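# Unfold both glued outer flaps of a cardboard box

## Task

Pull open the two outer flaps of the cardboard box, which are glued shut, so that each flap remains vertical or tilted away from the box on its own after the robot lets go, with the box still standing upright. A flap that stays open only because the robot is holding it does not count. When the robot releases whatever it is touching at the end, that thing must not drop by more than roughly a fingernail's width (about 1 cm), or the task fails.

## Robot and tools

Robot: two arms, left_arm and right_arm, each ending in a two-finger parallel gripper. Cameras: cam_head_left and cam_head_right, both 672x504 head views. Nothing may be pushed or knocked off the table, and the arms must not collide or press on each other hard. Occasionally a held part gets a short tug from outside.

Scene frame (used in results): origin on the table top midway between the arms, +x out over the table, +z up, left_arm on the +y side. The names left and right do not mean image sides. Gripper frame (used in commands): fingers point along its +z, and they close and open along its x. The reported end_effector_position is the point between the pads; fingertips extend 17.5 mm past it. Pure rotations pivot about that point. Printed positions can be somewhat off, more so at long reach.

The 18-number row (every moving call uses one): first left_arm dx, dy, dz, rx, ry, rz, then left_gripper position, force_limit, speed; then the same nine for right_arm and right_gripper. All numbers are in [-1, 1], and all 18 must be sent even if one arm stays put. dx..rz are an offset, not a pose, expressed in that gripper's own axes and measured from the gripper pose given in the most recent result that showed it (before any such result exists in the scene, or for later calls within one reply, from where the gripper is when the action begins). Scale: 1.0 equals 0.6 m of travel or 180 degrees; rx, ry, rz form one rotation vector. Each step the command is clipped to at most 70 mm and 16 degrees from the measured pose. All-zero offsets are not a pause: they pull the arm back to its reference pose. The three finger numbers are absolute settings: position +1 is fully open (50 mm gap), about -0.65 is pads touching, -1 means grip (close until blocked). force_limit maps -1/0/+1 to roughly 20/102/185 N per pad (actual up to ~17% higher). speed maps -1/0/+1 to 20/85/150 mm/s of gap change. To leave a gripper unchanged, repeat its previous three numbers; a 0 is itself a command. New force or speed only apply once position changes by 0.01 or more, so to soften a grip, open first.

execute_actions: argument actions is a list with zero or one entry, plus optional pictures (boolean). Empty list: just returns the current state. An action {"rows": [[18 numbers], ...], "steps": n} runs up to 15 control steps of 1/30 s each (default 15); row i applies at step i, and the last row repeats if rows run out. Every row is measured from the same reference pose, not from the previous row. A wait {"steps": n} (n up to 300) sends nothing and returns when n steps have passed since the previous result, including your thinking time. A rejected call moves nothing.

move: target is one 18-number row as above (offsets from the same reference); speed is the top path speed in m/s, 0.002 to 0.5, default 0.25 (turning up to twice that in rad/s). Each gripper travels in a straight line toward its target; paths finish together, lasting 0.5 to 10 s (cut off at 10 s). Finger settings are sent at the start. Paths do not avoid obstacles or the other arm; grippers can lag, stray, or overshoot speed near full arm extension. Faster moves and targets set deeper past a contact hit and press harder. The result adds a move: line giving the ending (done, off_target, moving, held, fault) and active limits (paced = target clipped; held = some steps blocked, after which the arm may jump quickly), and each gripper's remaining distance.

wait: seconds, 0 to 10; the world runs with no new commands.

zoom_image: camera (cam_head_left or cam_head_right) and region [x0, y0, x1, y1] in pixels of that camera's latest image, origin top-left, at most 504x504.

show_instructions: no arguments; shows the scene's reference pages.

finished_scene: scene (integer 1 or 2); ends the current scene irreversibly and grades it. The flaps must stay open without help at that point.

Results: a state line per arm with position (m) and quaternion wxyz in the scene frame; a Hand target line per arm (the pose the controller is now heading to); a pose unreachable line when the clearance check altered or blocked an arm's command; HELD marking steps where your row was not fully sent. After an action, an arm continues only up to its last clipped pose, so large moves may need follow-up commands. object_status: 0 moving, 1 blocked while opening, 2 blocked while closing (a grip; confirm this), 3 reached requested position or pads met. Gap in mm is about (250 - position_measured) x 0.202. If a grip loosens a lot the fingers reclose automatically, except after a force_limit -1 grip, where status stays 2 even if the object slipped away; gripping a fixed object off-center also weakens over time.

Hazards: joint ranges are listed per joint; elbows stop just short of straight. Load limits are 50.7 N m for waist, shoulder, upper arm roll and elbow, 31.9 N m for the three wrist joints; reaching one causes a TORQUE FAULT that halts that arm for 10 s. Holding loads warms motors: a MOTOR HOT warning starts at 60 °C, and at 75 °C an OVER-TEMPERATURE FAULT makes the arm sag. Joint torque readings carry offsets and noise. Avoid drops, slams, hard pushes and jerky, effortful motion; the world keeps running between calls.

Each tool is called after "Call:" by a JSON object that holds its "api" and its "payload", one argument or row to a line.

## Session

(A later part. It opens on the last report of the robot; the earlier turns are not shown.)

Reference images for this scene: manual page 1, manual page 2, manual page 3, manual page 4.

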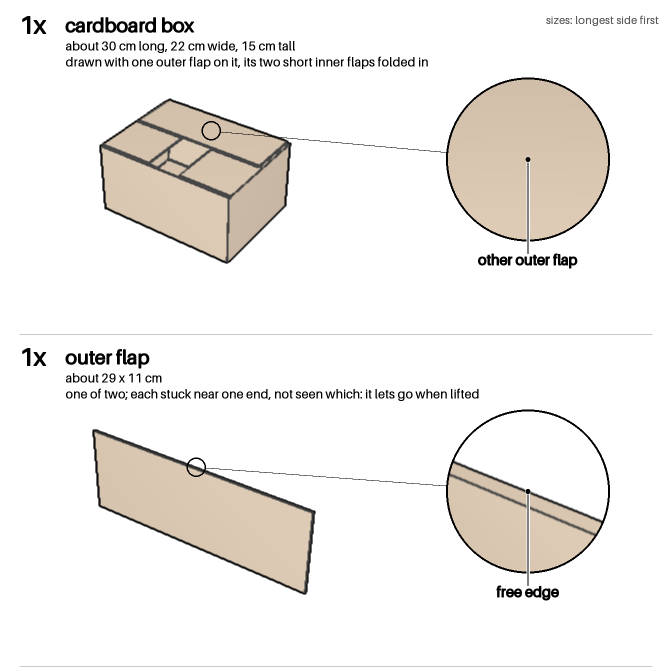

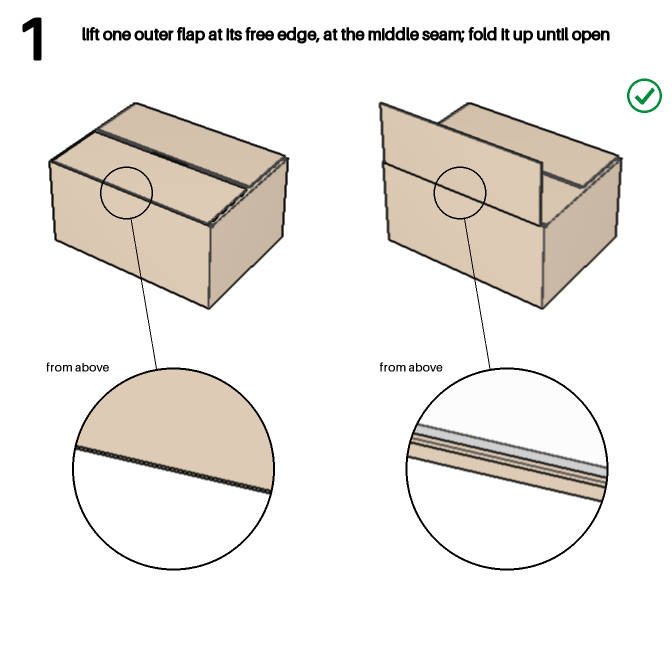

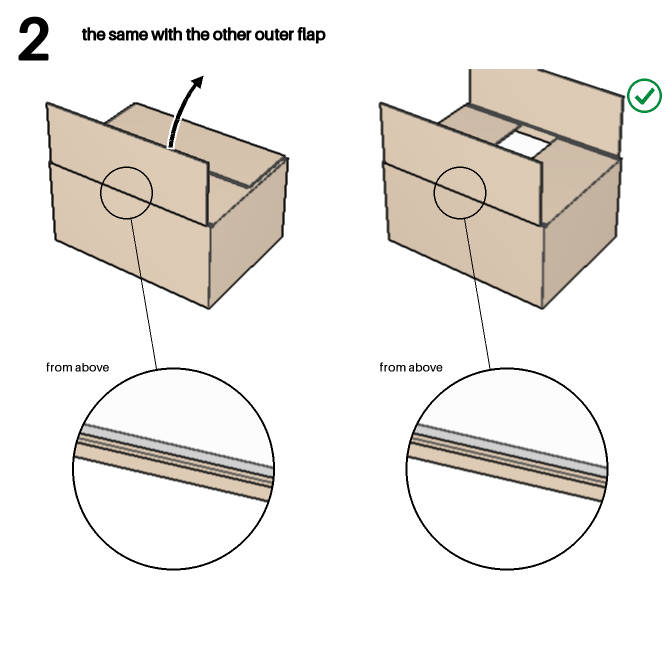

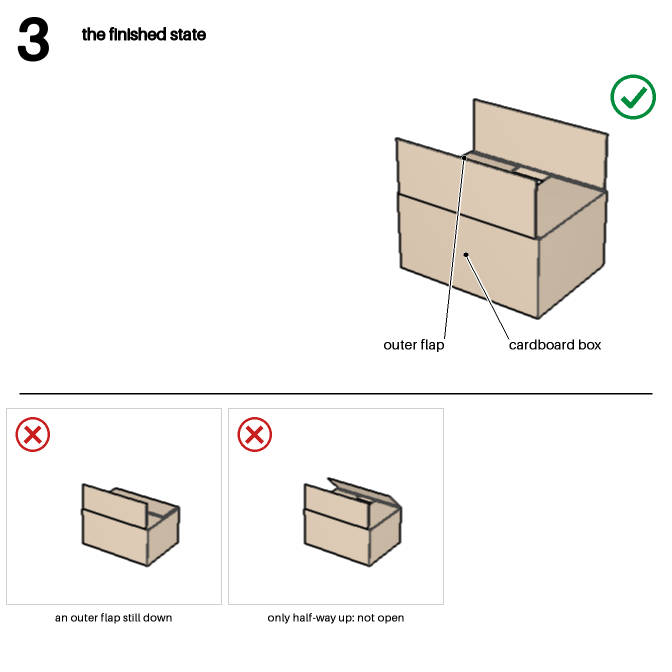

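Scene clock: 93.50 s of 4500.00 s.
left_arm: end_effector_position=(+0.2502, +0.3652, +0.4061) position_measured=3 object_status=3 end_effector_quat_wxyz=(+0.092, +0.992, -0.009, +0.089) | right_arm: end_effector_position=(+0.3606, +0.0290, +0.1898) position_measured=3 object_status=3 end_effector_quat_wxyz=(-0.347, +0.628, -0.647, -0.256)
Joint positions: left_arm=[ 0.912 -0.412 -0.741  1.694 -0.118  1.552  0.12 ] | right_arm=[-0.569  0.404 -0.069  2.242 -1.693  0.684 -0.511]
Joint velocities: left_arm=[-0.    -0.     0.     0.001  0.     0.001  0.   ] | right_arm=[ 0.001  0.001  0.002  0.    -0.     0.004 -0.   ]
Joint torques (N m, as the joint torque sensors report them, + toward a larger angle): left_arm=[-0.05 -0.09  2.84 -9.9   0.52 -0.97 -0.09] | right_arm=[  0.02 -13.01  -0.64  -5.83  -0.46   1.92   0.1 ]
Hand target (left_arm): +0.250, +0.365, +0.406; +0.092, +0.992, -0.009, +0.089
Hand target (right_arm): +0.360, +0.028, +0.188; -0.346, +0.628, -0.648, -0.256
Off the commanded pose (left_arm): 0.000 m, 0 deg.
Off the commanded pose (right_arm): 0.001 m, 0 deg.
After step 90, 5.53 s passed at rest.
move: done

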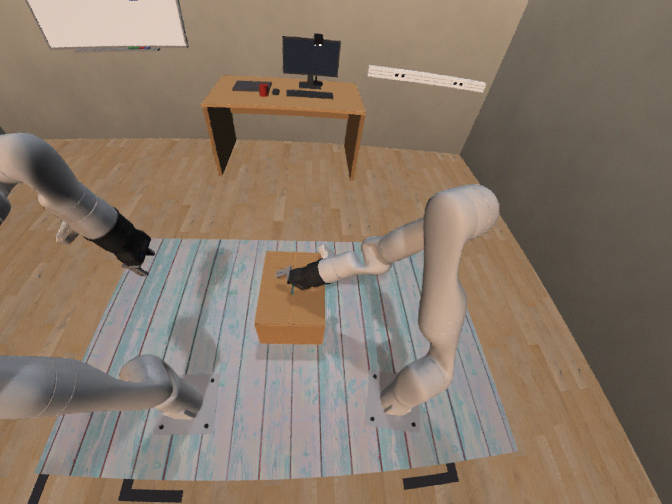

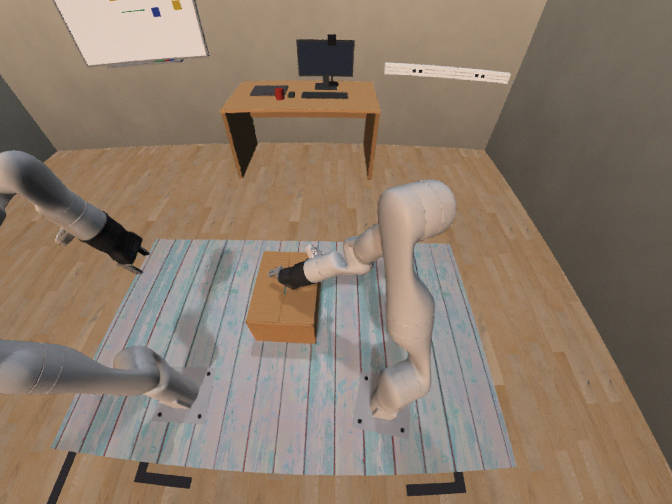

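Call:
{"api": "move", "payload": {
  "target": [0,0,0,0,0,0,1,0,0,0.033,-0.133,-0.048,0,0,0,1,0,0],
  "speed": 0.1
}}

Call:
{"api": "move", "payload": {
  "target": [0,0,0,0,0,0,1,0,0,0.018,0,0.015,0,0,0,1,0,0],
  "speed": 0.015
}}

Call:
{"api": "move", "payload": {
  "target": [0,0,0,0,0,0,1,0,0,-0.02,0,0.045,0,0,0,1,0,0],
  "speed": 0.012
}}

Call:
{"api": "move", "payload": {
  "target": [0,0,0,0,0,0,1,0,0,0,0,0,0,0,0,-1,-0.4,-0.5]
}}

Call:
{"api": "zoom_image", "payload": {
  "camera": "cam_head_left",
  "region": [240, 230, 360, 350]
}}

Scene clock: 102.23 s of 4500.00 s.
left_arm: end_effector_position=(+0.2502, +0.3652, +0.4061) position_measured=3 object_status=3 end_effector_quat_wxyz=(+0.092, +0.992, -0.009, +0.089) | right_arm: end_effector_position=(+0.4367, -0.0120, +0.2013) position_measured=3 object_status=3 end_effector_quat_wxyz=(-0.348, +0.628, -0.647, -0.256)
Joint positions: left_arm=[ 0.912 -0.412 -0.741  1.694 -0.118  1.552  0.12 ] | right_arm=[-0.454  0.472  0.018  2.035 -1.401  0.822 -0.709]
Joint velocities: left_arm=[-0.     0.     0.001  0.    -0.     0.001  0.   ] | right_arm=[ 0.001  0.004  0.002 -0.001 -0.     0.     0.003]
Joint torques (N m, as the joint torque sensors report them, + toward a larger angle): left_arm=[-0.37  0.14  2.94 -9.62  0.37 -0.87  0.06] | right_arm=[  0.35 -16.97  -0.79  -7.27  -1.16   2.26   0.17]
Hand target (left_arm): +0.250, +0.365, +0.406; +0.092, +0.992, -0.009, +0.089
Hand target (right_arm): +0.437, -0.012, +0.201; -0.348, +0.628, -0.647, -0.256
Off the commanded pose (left_arm): 0.000 m, 0 deg.
Off the commanded pose (right_arm): 0.000 m, 0 deg.
After step 90, 4.57 s passed at rest.
move: done

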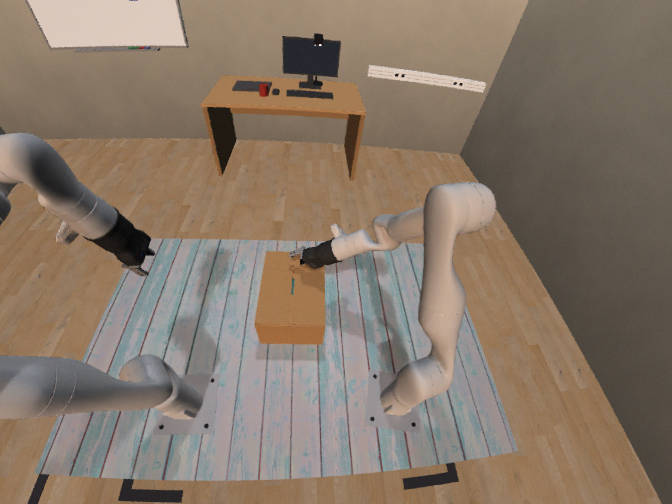

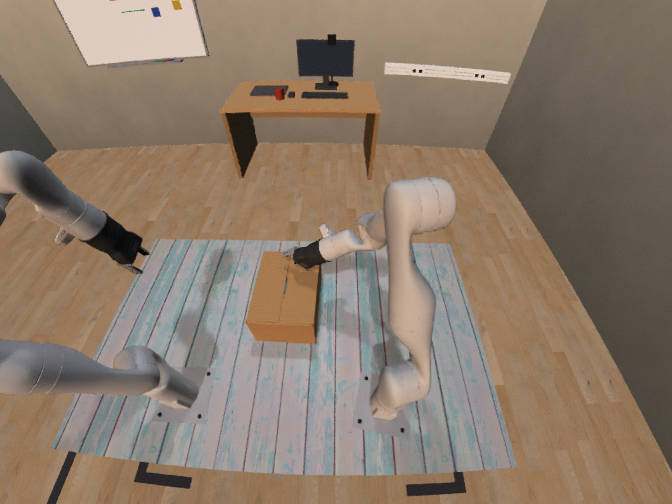

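Scene clock: 103.40 s of 4500.00 s.
left_arm: end_effector_position=(+0.2502, +0.3652, +0.4061) position_measured=3 object_status=3 end_effector_quat_wxyz=(+0.092, +0.992, -0.009, +0.089) | right_arm: end_effector_position=(+0.4395, -0.0101, +0.1927) position_measured=3 object_status=3 end_effector_quat_wxyz=(-0.352, +0.629, -0.644, -0.256)
Joint positions: left_arm=[ 0.912 -0.412 -0.741  1.694 -0.118  1.552  0.12 ] | right_arm=[-0.449  0.498  0.012  2.041 -1.44   0.818 -0.653]
Joint velocities: left_arm=[-0.    -0.    -0.     0.001 -0.    -0.002 -0.   ] | right_arm=[-0.004  0.001  0.006 -0.001 -0.002  0.002  0.002]
Joint torques (N m, as the joint torque sensors report them, + toward a larger angle): left_arm=[-0.14  0.15  3.09 -9.89  0.53 -1.01  0.03] | right_arm=[  0.23 -11.84   0.61  -4.85  -0.07   0.33   0.  ]
Hand target (left_arm): +0.250, +0.365, +0.406; +0.092, +0.992, -0.009, +0.089
Hand target (right_arm): +0.438, -0.012, +0.187; -0.348, +0.628, -0.647, -0.256
Off the commanded pose (left_arm): 0.000 m, 0 deg.
Off the commanded pose (right_arm): 0.006 m, 1 deg.
move: off_target (right_arm)

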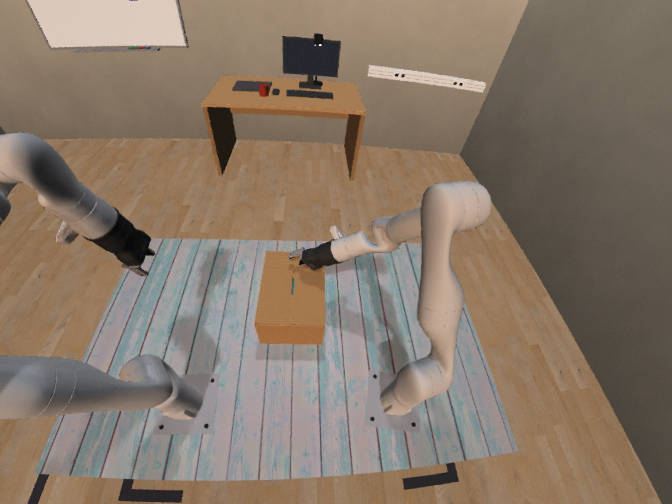

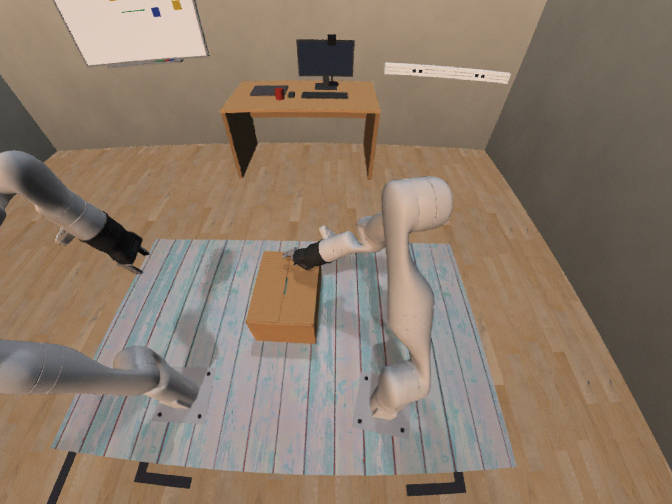

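Scene clock: 106.10 s of 4500.00 s.
left_arm: end_effector_position=(+0.2502, +0.3652, +0.4061) position_measured=3 object_status=3 end_effector_quat_wxyz=(+0.092, +0.992, -0.009, +0.089) | right_arm: end_effector_position=(+0.4470, +0.0143, +0.1898) position_measured=3 object_status=3 end_effector_quat_wxyz=(-0.357, +0.627, -0.645, -0.251)
Joint positions: left_arm=[ 0.912 -0.412 -0.741  1.694 -0.118  1.552  0.12 ] | right_arm=[-0.499  0.519 -0.002  2.018 -1.496  0.771 -0.65 ]
Joint velocities: left_arm=[-0.    -0.    -0.    -0.001 -0.    -0.    -0.   ] | right_arm=[ 0.002  0.001 -0.003 -0.001  0.001 -0.003  0.002]
Joint torques (N m, as the joint torque sensors report them, + toward a larger angle): left_arm=[-0.18  0.24  2.7  -9.75  0.47 -0.88  0.  ] | right_arm=[ -4.6  -11.19  -4.24  -6.99  -0.99   1.89   0.12]
Hand target (left_arm): +0.250, +0.365, +0.406; +0.092, +0.992, -0.009, +0.089
Hand target (right_arm): +0.442, +0.018, +0.185; -0.352, +0.629, -0.644, -0.256
Off the commanded pose (left_arm): 0.000 m, 0 deg.
Off the commanded pose (right_arm): 0.007 m, 1 deg.
move: off_target (right_arm)

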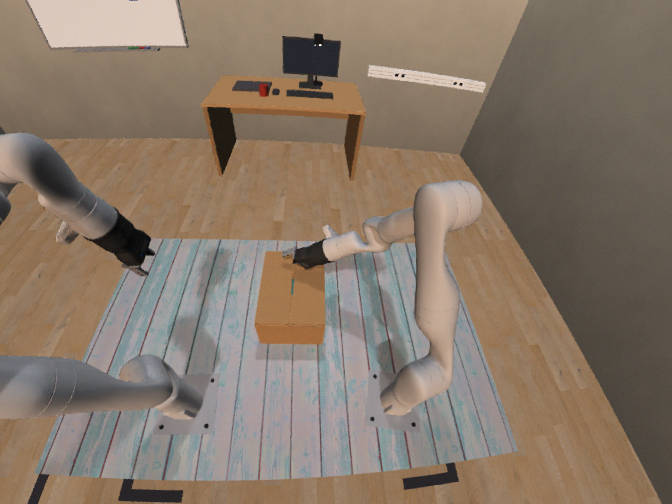

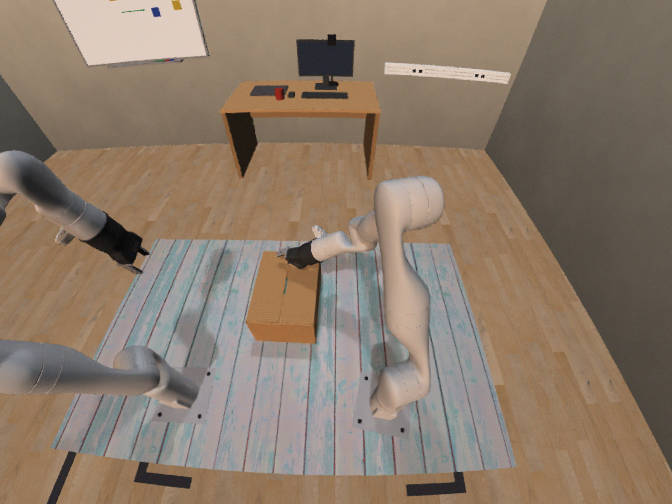

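Scene clock: 107.30 s of 4500.00 s.
left_arm: end_effector_position=(+0.2502, +0.3652, +0.4061) position_measured=3 object_status=3 end_effector_quat_wxyz=(+0.092, +0.992, -0.009, +0.089) | right_arm: end_effector_position=(+0.4470, +0.0143, +0.1898) position_measured=252 object_status=3 end_effector_quat_wxyz=(-0.357, +0.627, -0.645, -0.251)
Joint positions: left_arm=[ 0.912 -0.412 -0.741  1.694 -0.118  1.552  0.12 ] | right_arm=[-0.497  0.519 -0.005  2.018 -1.496  0.769 -0.65 ]
Joint velocities: left_arm=[-0.    -0.     0.001 -0.    -0.     0.001 -0.   ] | right_arm=[ 0.001  0.    -0.    -0.    -0.     0.     0.   ]
Joint torques (N m, as the joint torque sensors report them, + toward a larger angle): left_arm=[-0.49 -0.02  2.9  -9.45  0.68 -0.76  0.02] | right_arm=[  0.21 -17.72  -0.68  -7.33  -1.03   2.23   0.26]
Hand target (left_arm): +0.250, +0.365, +0.406; +0.092, +0.992, -0.009, +0.089
Hand target (right_arm): +0.447, +0.014, +0.190; -0.357, +0.627, -0.645, -0.251
Off the commanded pose (left_arm): 0.000 m, 0 deg.
Off the commanded pose (right_arm): 0.000 m, 0 deg.
move: done

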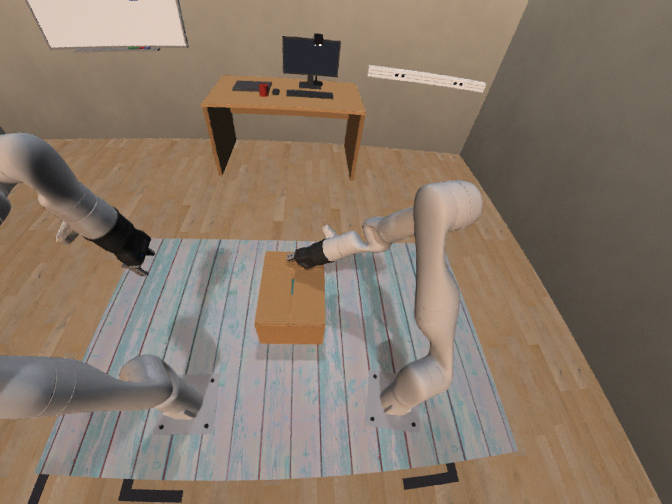

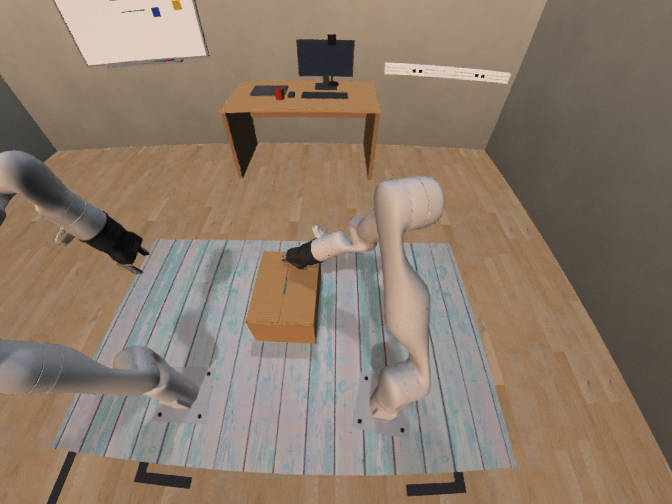

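Region (240, 230, 360, 350) of cam_head_left's 672x504 image, scaled by 4.200, with more detail than that image has.

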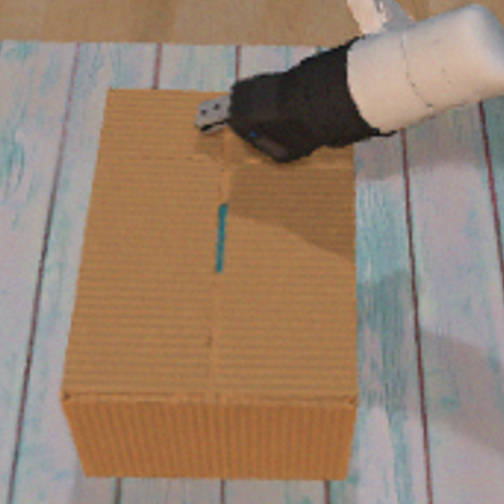

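Call:
{"api": "move", "payload": {
  "target": [0,0,0,0,0,0,1,0,0,-0.005,0.187,0.012,0,0.214,0,1,0,0],
  "speed": 0.1
}}

Call:
{"api": "move", "payload": {
  "target": [0,0,0,0,0,0,1,0,0,0.012,0,0.034,0,0,0,1,0,0],
  "speed": 0.012
}}

Call:
{"api": "move", "payload": {
  "target": [0,0,0,0,0,0,1,0,0,-0.016,0,0.008,0,0,0,1,0,0],
  "speed": 0.008
}}

Scene clock: 119.97 s of 4500.00 s.
left_arm: end_effector_position=(+0.2502, +0.3652, +0.4061) position_measured=3 object_status=3 end_effector_quat_wxyz=(+0.092, +0.992, -0.009, +0.089) | right_arm: end_effector_position=(+0.3460, +0.0323, +0.1791) position_measured=3 object_status=3 end_effector_quat_wxyz=(-0.134, +0.671, -0.729, -0.028)
Joint positions: left_arm=[ 0.912 -0.412 -0.741  1.694 -0.118  1.552  0.12 ] | right_arm=[-1.468  0.384  0.519  1.869 -0.362  0.69  -2.204]
Joint velocities: left_arm=[-0.     0.    -0.    -0.    -0.    -0.001 -0.   ] | right_arm=[-0.001  0.001 -0.008  0.     0.017 -0.001 -0.012]
Joint torques (N m, as the joint torque sensors report them, + toward a larger angle): left_arm=[-0.18  0.08  2.77 -9.78  0.49 -1.06  0.11] | right_arm=[ -3.77 -13.87  -2.09  -4.34  -1.25   3.18  -0.04]
Hand target (left_arm): +0.250, +0.365, +0.406; +0.092, +0.992, -0.009, +0.089
Hand target (right_arm): +0.337, +0.032, +0.174; -0.126, +0.674, -0.727, -0.031
Off the commanded pose (left_arm): 0.000 m, 0 deg.
Off the commanded pose (right_arm): 0.010 m, 1 deg.
After step 90, 6.03 s passed at rest.
move: off_target (right_arm)

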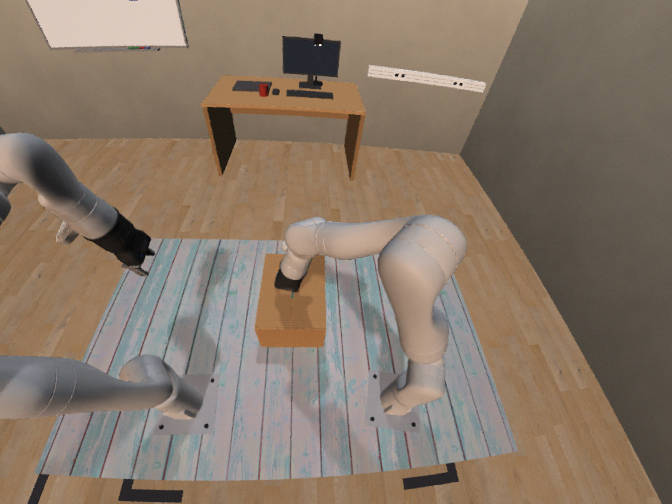

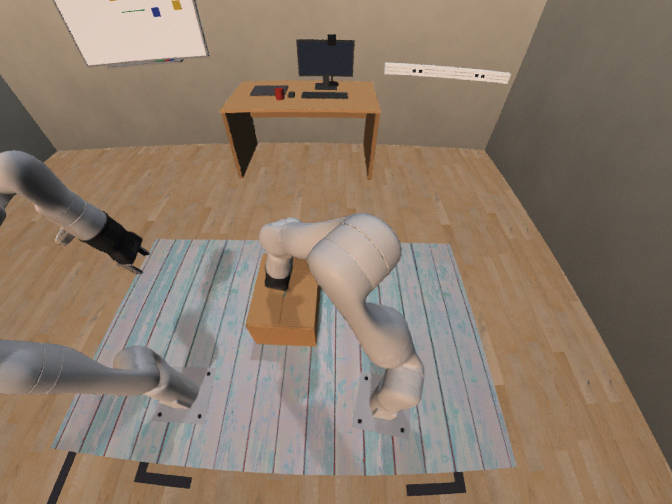

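Scene clock: 122.00 s of 4500.00 s.
left_arm: end_effector_position=(+0.2502, +0.3652, +0.4061) position_measured=3 object_status=3 end_effector_quat_wxyz=(+0.092, +0.992, -0.009, +0.089) | right_arm: end_effector_position=(+0.3492, +0.0325, +0.1705) position_measured=3 object_status=3 end_effector_quat_wxyz=(-0.144, +0.670, -0.727, -0.034)
Joint positions: left_arm=[ 0.912 -0.412 -0.741  1.694 -0.118  1.552  0.12 ] | right_arm=[-1.434  0.389  0.491  1.897 -0.398  0.637 -2.16 ]
Joint velocities: left_arm=[-0.     0.    -0.001 -0.    -0.001  0.001  0.   ] | right_arm=[ 0.002  0.    -0.     0.001 -0.    -0.     0.   ]
Joint torques (N m, as the joint torque sensors report them, + toward a larger angle): left_arm=[-0.04 -0.04  2.96 -9.86  0.45 -0.71  0.08] | right_arm=[ 1.05  4.91  0.29 -5.84 -0.35 -4.75  0.4 ]
Hand target (left_arm): +0.250, +0.365, +0.406; +0.092, +0.992, -0.009, +0.089
Hand target (right_arm): +0.349, +0.030, +0.158; -0.134, +0.671, -0.729, -0.028
Off the commanded pose (left_arm): 0.000 m, 0 deg.
Off the commanded pose (right_arm): 0.013 m, 1 deg.
move: off_target (right_arm)

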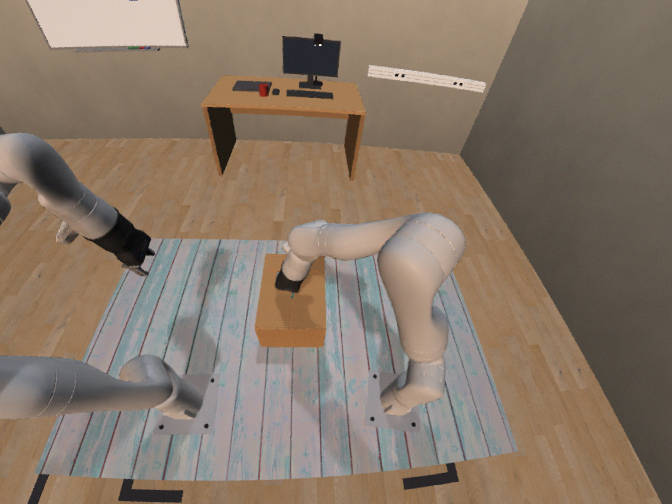

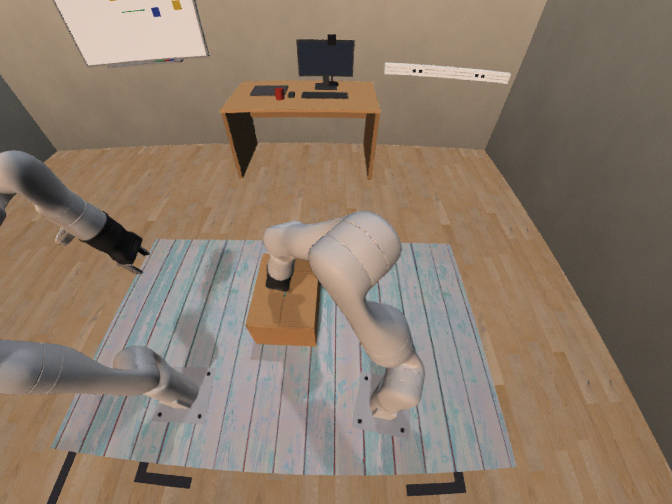

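Scene clock: 123.57 s of 4500.00 s.
left_arm: end_effector_position=(+0.2502, +0.3652, +0.4061) position_measured=3 object_status=3 end_effector_quat_wxyz=(+0.092, +0.992, -0.009, +0.089) | right_arm: end_effector_position=(+0.3548, +0.0440, +0.1753) position_measured=3 object_status=3 end_effector_quat_wxyz=(-0.151, +0.668, -0.728, -0.035)
Joint positions: left_arm=[ 0.912 -0.412 -0.741  1.694 -0.118  1.552  0.12 ] | right_arm=[-1.436  0.399  0.487  1.869 -0.398  0.639 -2.175]
Joint velocities: left_arm=[ 0.    -0.    -0.    -0.    -0.     0.001 -0.   ] | right_arm=[ 0.001  0.    -0.004 -0.002  0.003  0.    -0.001]
Joint torques (N m, as the joint torque sensors report them, + toward a larger angle): left_arm=[-0.42  0.08  2.82 -9.67  0.35 -0.86 -0.05] | right_arm=[-1.07 -7.74 -0.58 -5.47 -0.65 -0.26  0.16]
Hand target (left_arm): +0.250, +0.365, +0.406; +0.092, +0.992, -0.009, +0.089
Hand target (right_arm): +0.351, +0.043, +0.168; -0.144, +0.670, -0.727, -0.034
Off the commanded pose (left_arm): 0.000 m, 0 deg.
Off the commanded pose (right_arm): 0.008 m, 1 deg.
move: off_target (right_arm)

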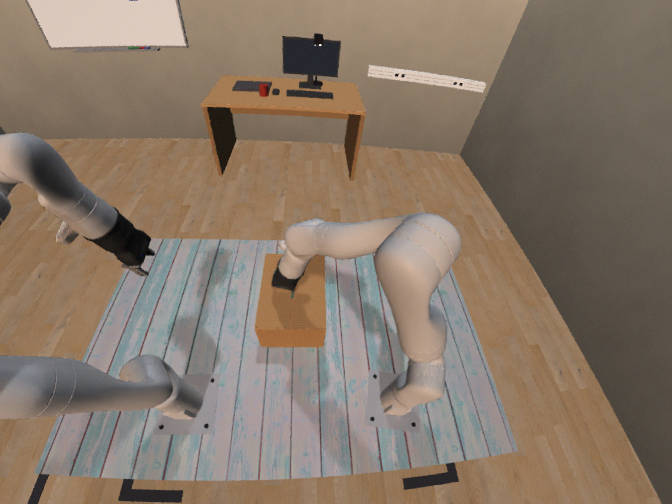

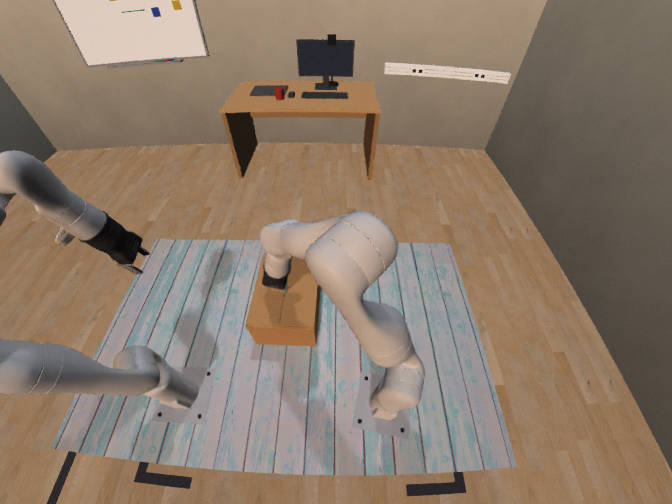

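Call:
{"api": "move", "payload": {
  "target": [0,0,0,0,0,0,1,0,0,0.012,0.02,-0.03,0,0.015,0,1,0,0],
  "speed": 0.04
}}

Call:
{"api": "move", "payload": {
  "target": [0,0,0,0,0,0,1,0,0,0.028,0.015,0.004,0,0,0,1,0,0],
  "speed": 0.04
}}

Call:
{"api": "move", "payload": {
  "target": [0,0,0,0,0,0,1,0,0,0.008,0,0.036,0,0,0,1,0,0],
  "speed": 0.012
}}

Call:
{"api": "move", "payload": {
  "target": [0,0,0,0,0,0,1,0,0,-0.014,0,0.006,0,0,0,1,0,0],
  "speed": 0.008
}}

Scene clock: 133.27 s of 4500.00 s.
left_arm: end_effector_position=(+0.2502, +0.3652, +0.4061) position_measured=3 object_status=3 end_effector_quat_wxyz=(+0.092, +0.992, -0.009, +0.089) | right_arm: end_effector_position=(+0.3399, +0.0335, +0.1887) position_measured=3 object_status=3 end_effector_quat_wxyz=(-0.134, +0.668, -0.731, -0.020)
Joint positions: left_arm=[ 0.912 -0.412 -0.741  1.694 -0.118  1.552  0.12 ] | right_arm=[-1.517  0.366  0.543  1.861 -0.312  0.711 -2.276]
Joint velocities: left_arm=[ 0.     0.001  0.    -0.    -0.    -0.    -0.   ] | right_arm=[-0.006 -0.003 -0.006 -0.002  0.003 -0.001 -0.003]
Joint torques (N m, as the joint torque sensors report them, + toward a larger angle): left_arm=[-0.18  0.12  2.91 -9.69  0.42 -1.06  0.08] | right_arm=[  0.3  -14.79   2.54  -9.19  -0.07  -0.64   0.05]
Hand target (left_arm): +0.250, +0.365, +0.406; +0.092, +0.992, -0.009, +0.089
Hand target (right_arm): +0.340, +0.034, +0.189; +0.134, -0.669, +0.731, +0.020
Off the commanded pose (left_arm): 0.000 m, 0 deg.
Off the commanded pose (right_arm): 0.000 m, 0 deg.
After step 90, 5.87 s passed at rest.
move: done

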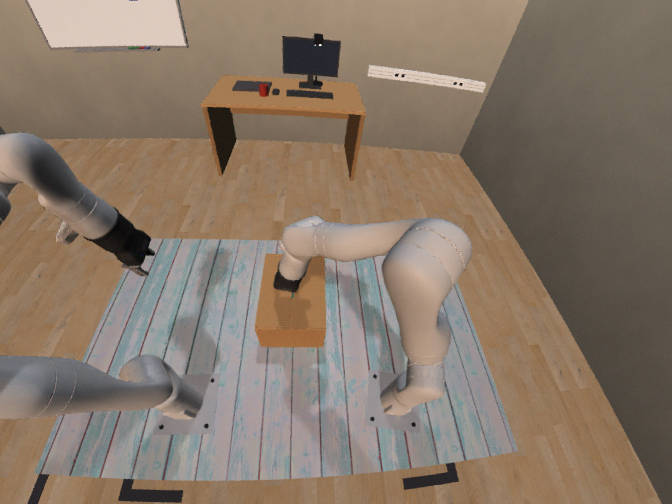

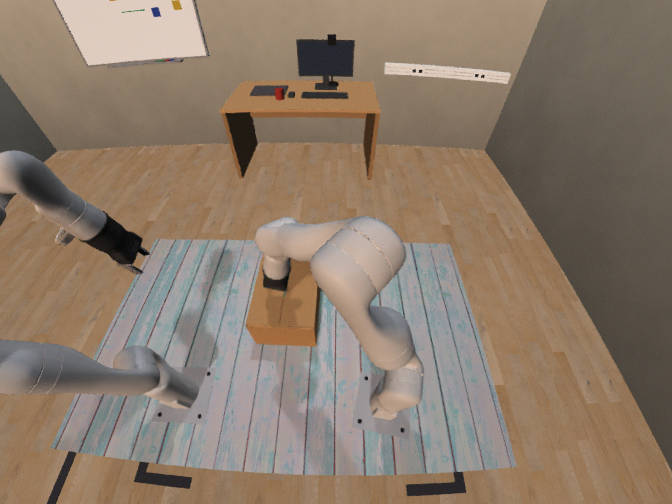

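Scene clock: 133.97 s of 4500.00 s.
left_arm: end_effector_position=(+0.2502, +0.3652, +0.4061) position_measured=3 object_status=3 end_effector_quat_wxyz=(+0.092, +0.992, -0.009, +0.089) | right_arm: end_effector_position=(+0.3304, +0.0186, +0.1814) position_measured=3 object_status=3 end_effector_quat_wxyz=(-0.134, +0.668, -0.731, -0.020)
Joint positions: left_arm=[ 0.912 -0.412 -0.741  1.694 -0.118  1.552  0.12 ] | right_arm=[-1.524  0.34   0.543  1.927 -0.308  0.668 -2.269]
Joint velocities: left_arm=[ 0.     0.    -0.    -0.001  0.     0.001  0.   ] | right_arm=[-0.    -0.003  0.     0.001  0.     0.001  0.001]
Joint torques (N m, as the joint torque sensors report them, + toward a larger angle): left_arm=[-0.26 -0.22  2.58 -9.93  0.45 -1.08  0.2 ] | right_arm=[  0.09 -13.98   1.96  -8.68   0.19  -0.63   0.17]
Hand target (left_arm): +0.250, +0.365, +0.406; +0.092, +0.992, -0.009, +0.089
Hand target (right_arm): +0.330, +0.019, +0.181; +0.134, -0.668, +0.731, +0.020
Off the commanded pose (left_arm): 0.000 m, 0 deg.
Off the commanded pose (right_arm): 0.000 m, 0 deg.
move: done

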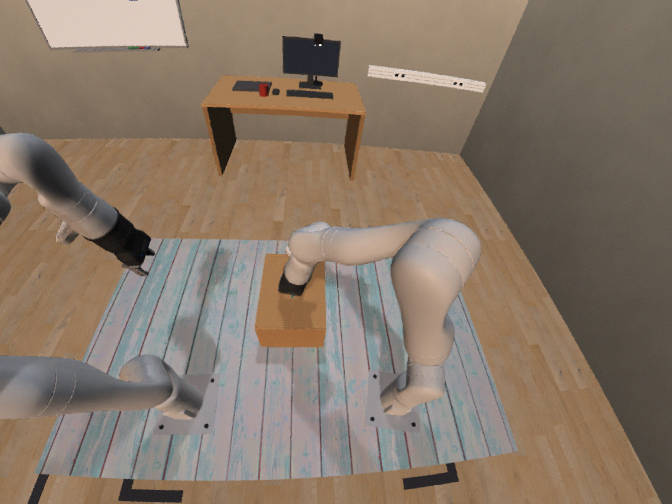

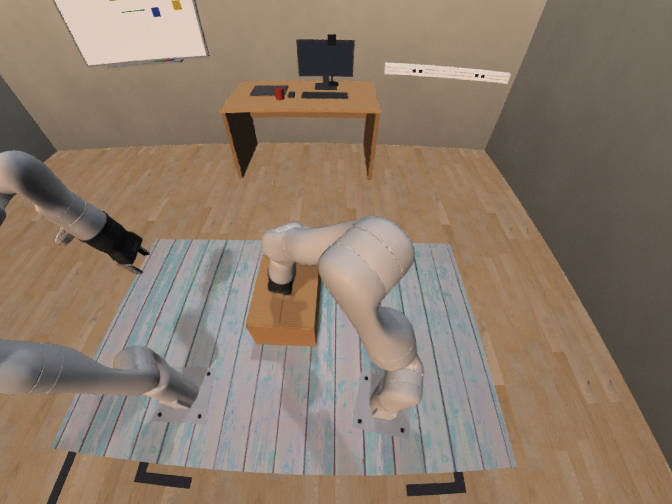

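Scene clock: 136.03 s of 4500.00 s.
left_arm: end_effector_position=(+0.2502, +0.3652, +0.4061) position_measured=3 object_status=3 end_effector_quat_wxyz=(+0.092, +0.992, -0.009, +0.089) | right_arm: end_effector_position=(+0.3392, +0.0259, +0.1735) position_measured=3 object_status=3 end_effector_quat_wxyz=(-0.150, +0.667, -0.729, -0.025)
Joint positions: left_arm=[ 0.912 -0.412 -0.741  1.694 -0.118  1.552  0.12 ] | right_arm=[-1.488  0.357  0.514  1.943 -0.351  0.603 -2.223]
Joint velocities: left_arm=[ 0.    -0.001 -0.002 -0.    -0.001  0.001  0.   ] | right_arm=[ 0.001 -0.    -0.001 -0.002  0.     0.001  0.001]
Joint torques (N m, as the joint torque sensors report them, + toward a larger angle): left_arm=[-0.01  0.19  2.71 -9.86  0.6  -1.16 -0.14] | right_arm=[ 1.3   1.53  0.49  0.08  0.27  0.29 -0.06]
Hand target (left_arm): +0.250, +0.365, +0.406; +0.092, +0.992, -0.009, +0.089
Hand target (right_arm): +0.334, +0.018, +0.160; +0.134, -0.668, +0.731, +0.020
Off the commanded pose (left_arm): 0.000 m, 0 deg.
Off the commanded pose (right_arm): 0.017 m, 2 deg.
move: off_target (right_arm)

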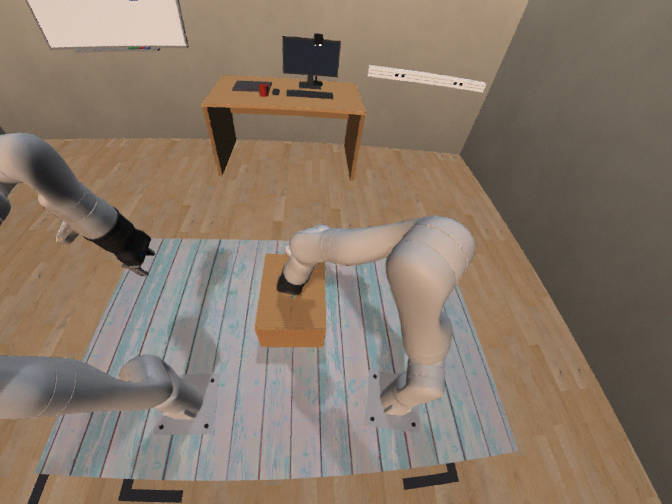

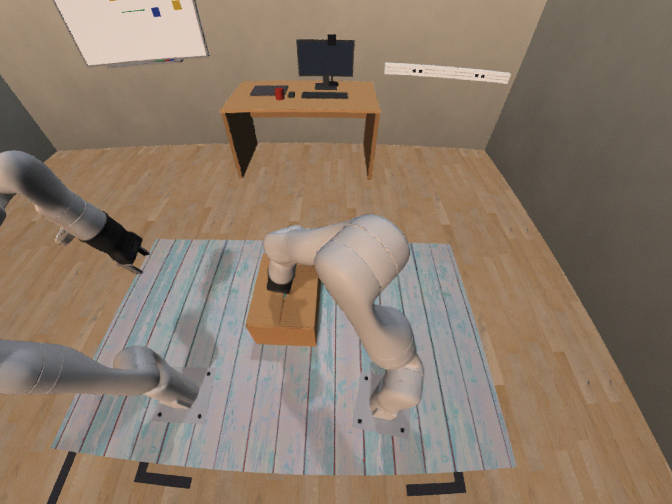

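Scene clock: 137.40 s of 4500.00 s.
left_arm: end_effector_position=(+0.2502, +0.3652, +0.4061) position_measured=3 object_status=3 end_effector_quat_wxyz=(+0.092, +0.992, -0.009, +0.089) | right_arm: end_effector_position=(+0.3417, +0.0316, +0.1742) position_measured=3 object_status=3 end_effector_quat_wxyz=(-0.151, +0.665, -0.731, -0.025)
Joint positions: left_arm=[ 0.912 -0.412 -0.741  1.694 -0.118  1.552  0.12 ] | right_arm=[-1.489  0.368  0.512  1.924 -0.351  0.611 -2.234]
Joint velocities: left_arm=[-0.     0.    -0.001  0.001  0.    -0.003  0.   ] | right_arm=[ 0.003 -0.001 -0.004  0.     0.003 -0.    -0.003]
Joint torques (N m, as the joint torque sensors report them, + toward a larger angle): left_arm=[-0.29  0.05  2.88 -9.75  0.62 -1.07  0.13] | right_arm=[ -2.03  -9.84  -0.79 -10.19  -1.13  -2.64   0.27]
Hand target (left_arm): +0.250, +0.365, +0.406; +0.092, +0.992, -0.009, +0.089
Hand target (right_arm): +0.340, +0.035, +0.172; +0.150, -0.667, +0.729, +0.025
Off the commanded pose (left_arm): 0.000 m, 0 deg.
Off the commanded pose (right_arm): 0.004 m, 0 deg.
move: off_target (right_arm)

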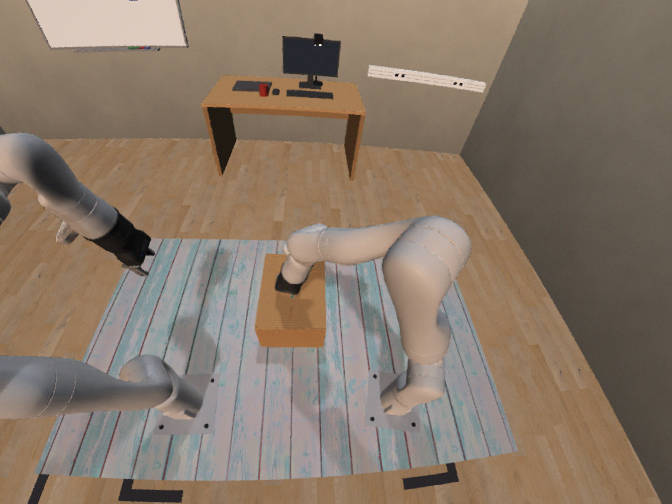

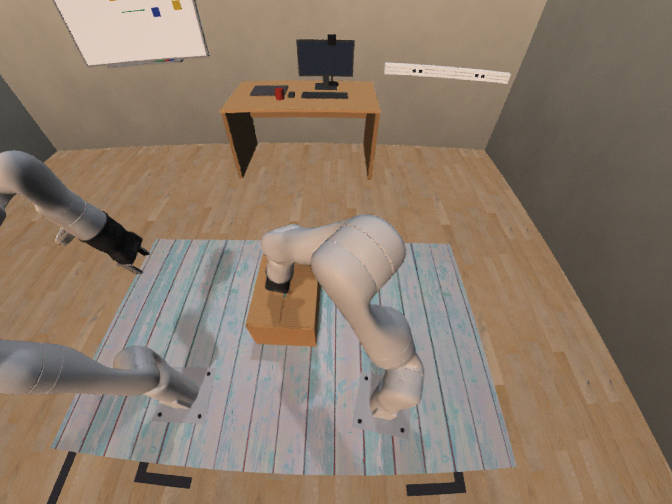

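Probably catching; press a bit more sideways and lift high.

Call:
{"api": "move", "payload": {
  "target": [0,0,0,0,0,0,1,0,0,-0.012,0,0.008,0,0,0,1,0,0],
  "speed": 0.008
}}

Call:
{"api": "move", "payload": {
  "target": [0,0,0,0,0,0,1,0,0,-0.028,0,-0.04,0,-0.03,0,1,0,0],
  "speed": 0.012
}}

Call:
{"api": "zoom_image", "payload": {
  "camera": "cam_head_left",
  "region": [240, 230, 360, 350]
}}

Scene clock: 143.07 s of 4500.00 s.
left_arm: end_effector_position=(+0.2502, +0.3652, +0.4061) position_measured=3 object_status=3 end_effector_quat_wxyz=(+0.092, +0.992, -0.009, +0.089) | right_arm: end_effector_position=(+0.3423, +0.0325, +0.1725) position_measured=3 object_status=3 end_effector_quat_wxyz=(-0.147, +0.663, -0.734, -0.025)
Joint positions: left_arm=[ 0.912 -0.412 -0.741  1.694 -0.118  1.552  0.12 ] | right_arm=[-1.483  0.377  0.508  1.914 -0.35   0.621 -2.244]
Joint velocities: left_arm=[-0.    -0.     0.001  0.001  0.    -0.    -0.   ] | right_arm=[ 0.004 -0.001 -0.006  0.     0.005 -0.    -0.003]
Joint torques (N m, as the joint torque sensors report them, + toward a larger angle): left_arm=[ -0.18   0.31   3.16 -10.     0.33  -1.09   0.09] | right_arm=[ -3.12  -7.14  -1.97 -13.95  -1.9   -5.76   0.55]
Hand target (left_arm): +0.250, +0.365, +0.406; +0.092, +0.992, -0.009, +0.089
Hand target (right_arm): +0.343, +0.040, +0.171; +0.151, -0.665, +0.731, +0.025
Off the commanded pose (left_arm): 0.000 m, 0 deg.
Off the commanded pose (right_arm): 0.007 m, 1 deg.
After step 90, 1.37 s passed at rest.
move: off_target (right_arm)

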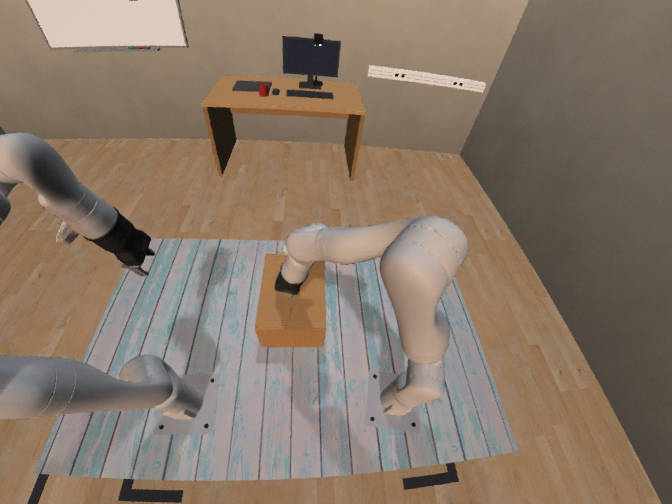

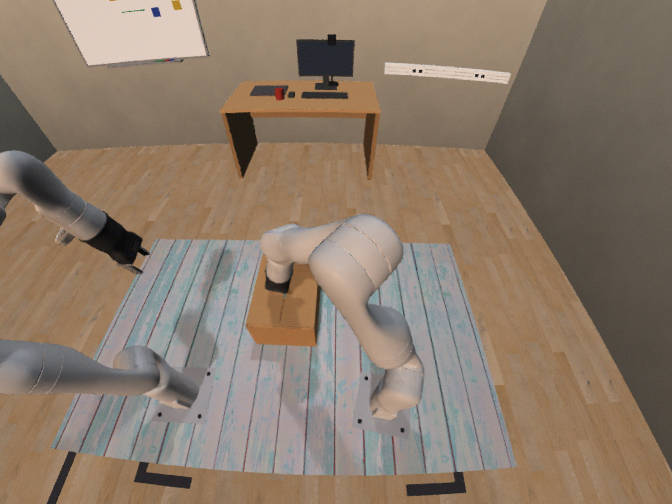

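Scene clock: 147.20 s of 4500.00 s.
left_arm: end_effector_position=(+0.2502, +0.3652, +0.4061) position_measured=3 object_status=3 end_effector_quat_wxyz=(+0.092, +0.992, -0.009, +0.089) | right_arm: end_effector_position=(+0.3406, +0.0366, +0.1959) position_measured=3 object_status=3 end_effector_quat_wxyz=(-0.176, +0.659, -0.729, -0.053)
Joint positions: left_arm=[ 0.912 -0.412 -0.741  1.694 -0.118  1.552  0.12 ] | right_arm=[-1.433  0.304  0.459  1.941 -0.381  0.592 -2.203]
Joint velocities: left_arm=[ 0.    -0.001  0.    -0.    -0.    -0.001 -0.   ] | right_arm=[ 0.005 -0.001 -0.006  0.001  0.003 -0.001 -0.005]
Joint torques (N m, as the joint torque sensors report them, + toward a larger angle): left_arm=[-0.3   0.14  2.87 -9.83  0.54 -0.92  0.06] | right_arm=[ -3.89 -17.41  -1.95 -14.06  -1.69  -2.1    0.08]
Hand target (left_arm): +0.250, +0.365, +0.406; +0.092, +0.992, -0.009, +0.089
Hand target (right_arm): +0.339, +0.043, +0.200; +0.181, -0.661, +0.726, +0.056
Off the commanded pose (left_arm): 0.000 m, 0 deg.
Off the commanded pose (right_arm): 0.008 m, 1 deg.
move: off_target (right_arm)

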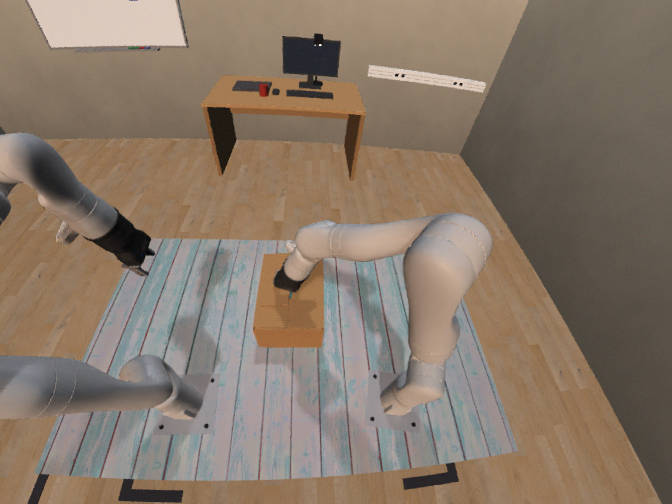

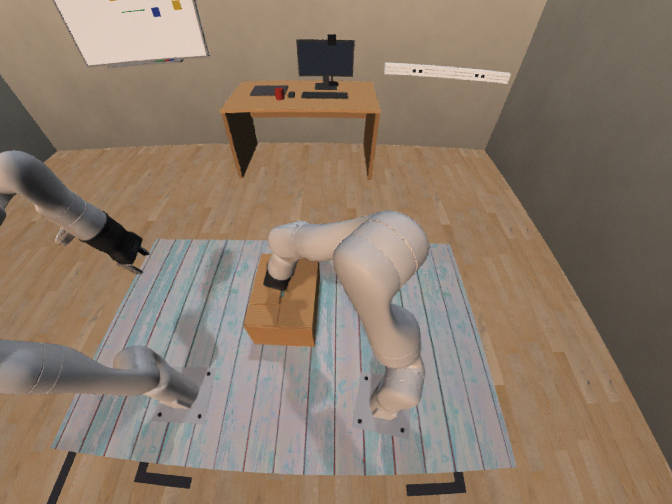

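Region (240, 230, 360, 350) of cam_head_left's 672x504 image, scaled by 4.200, with more detail than that image has.

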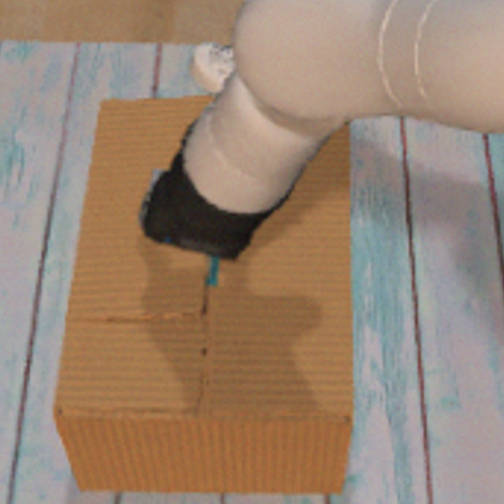

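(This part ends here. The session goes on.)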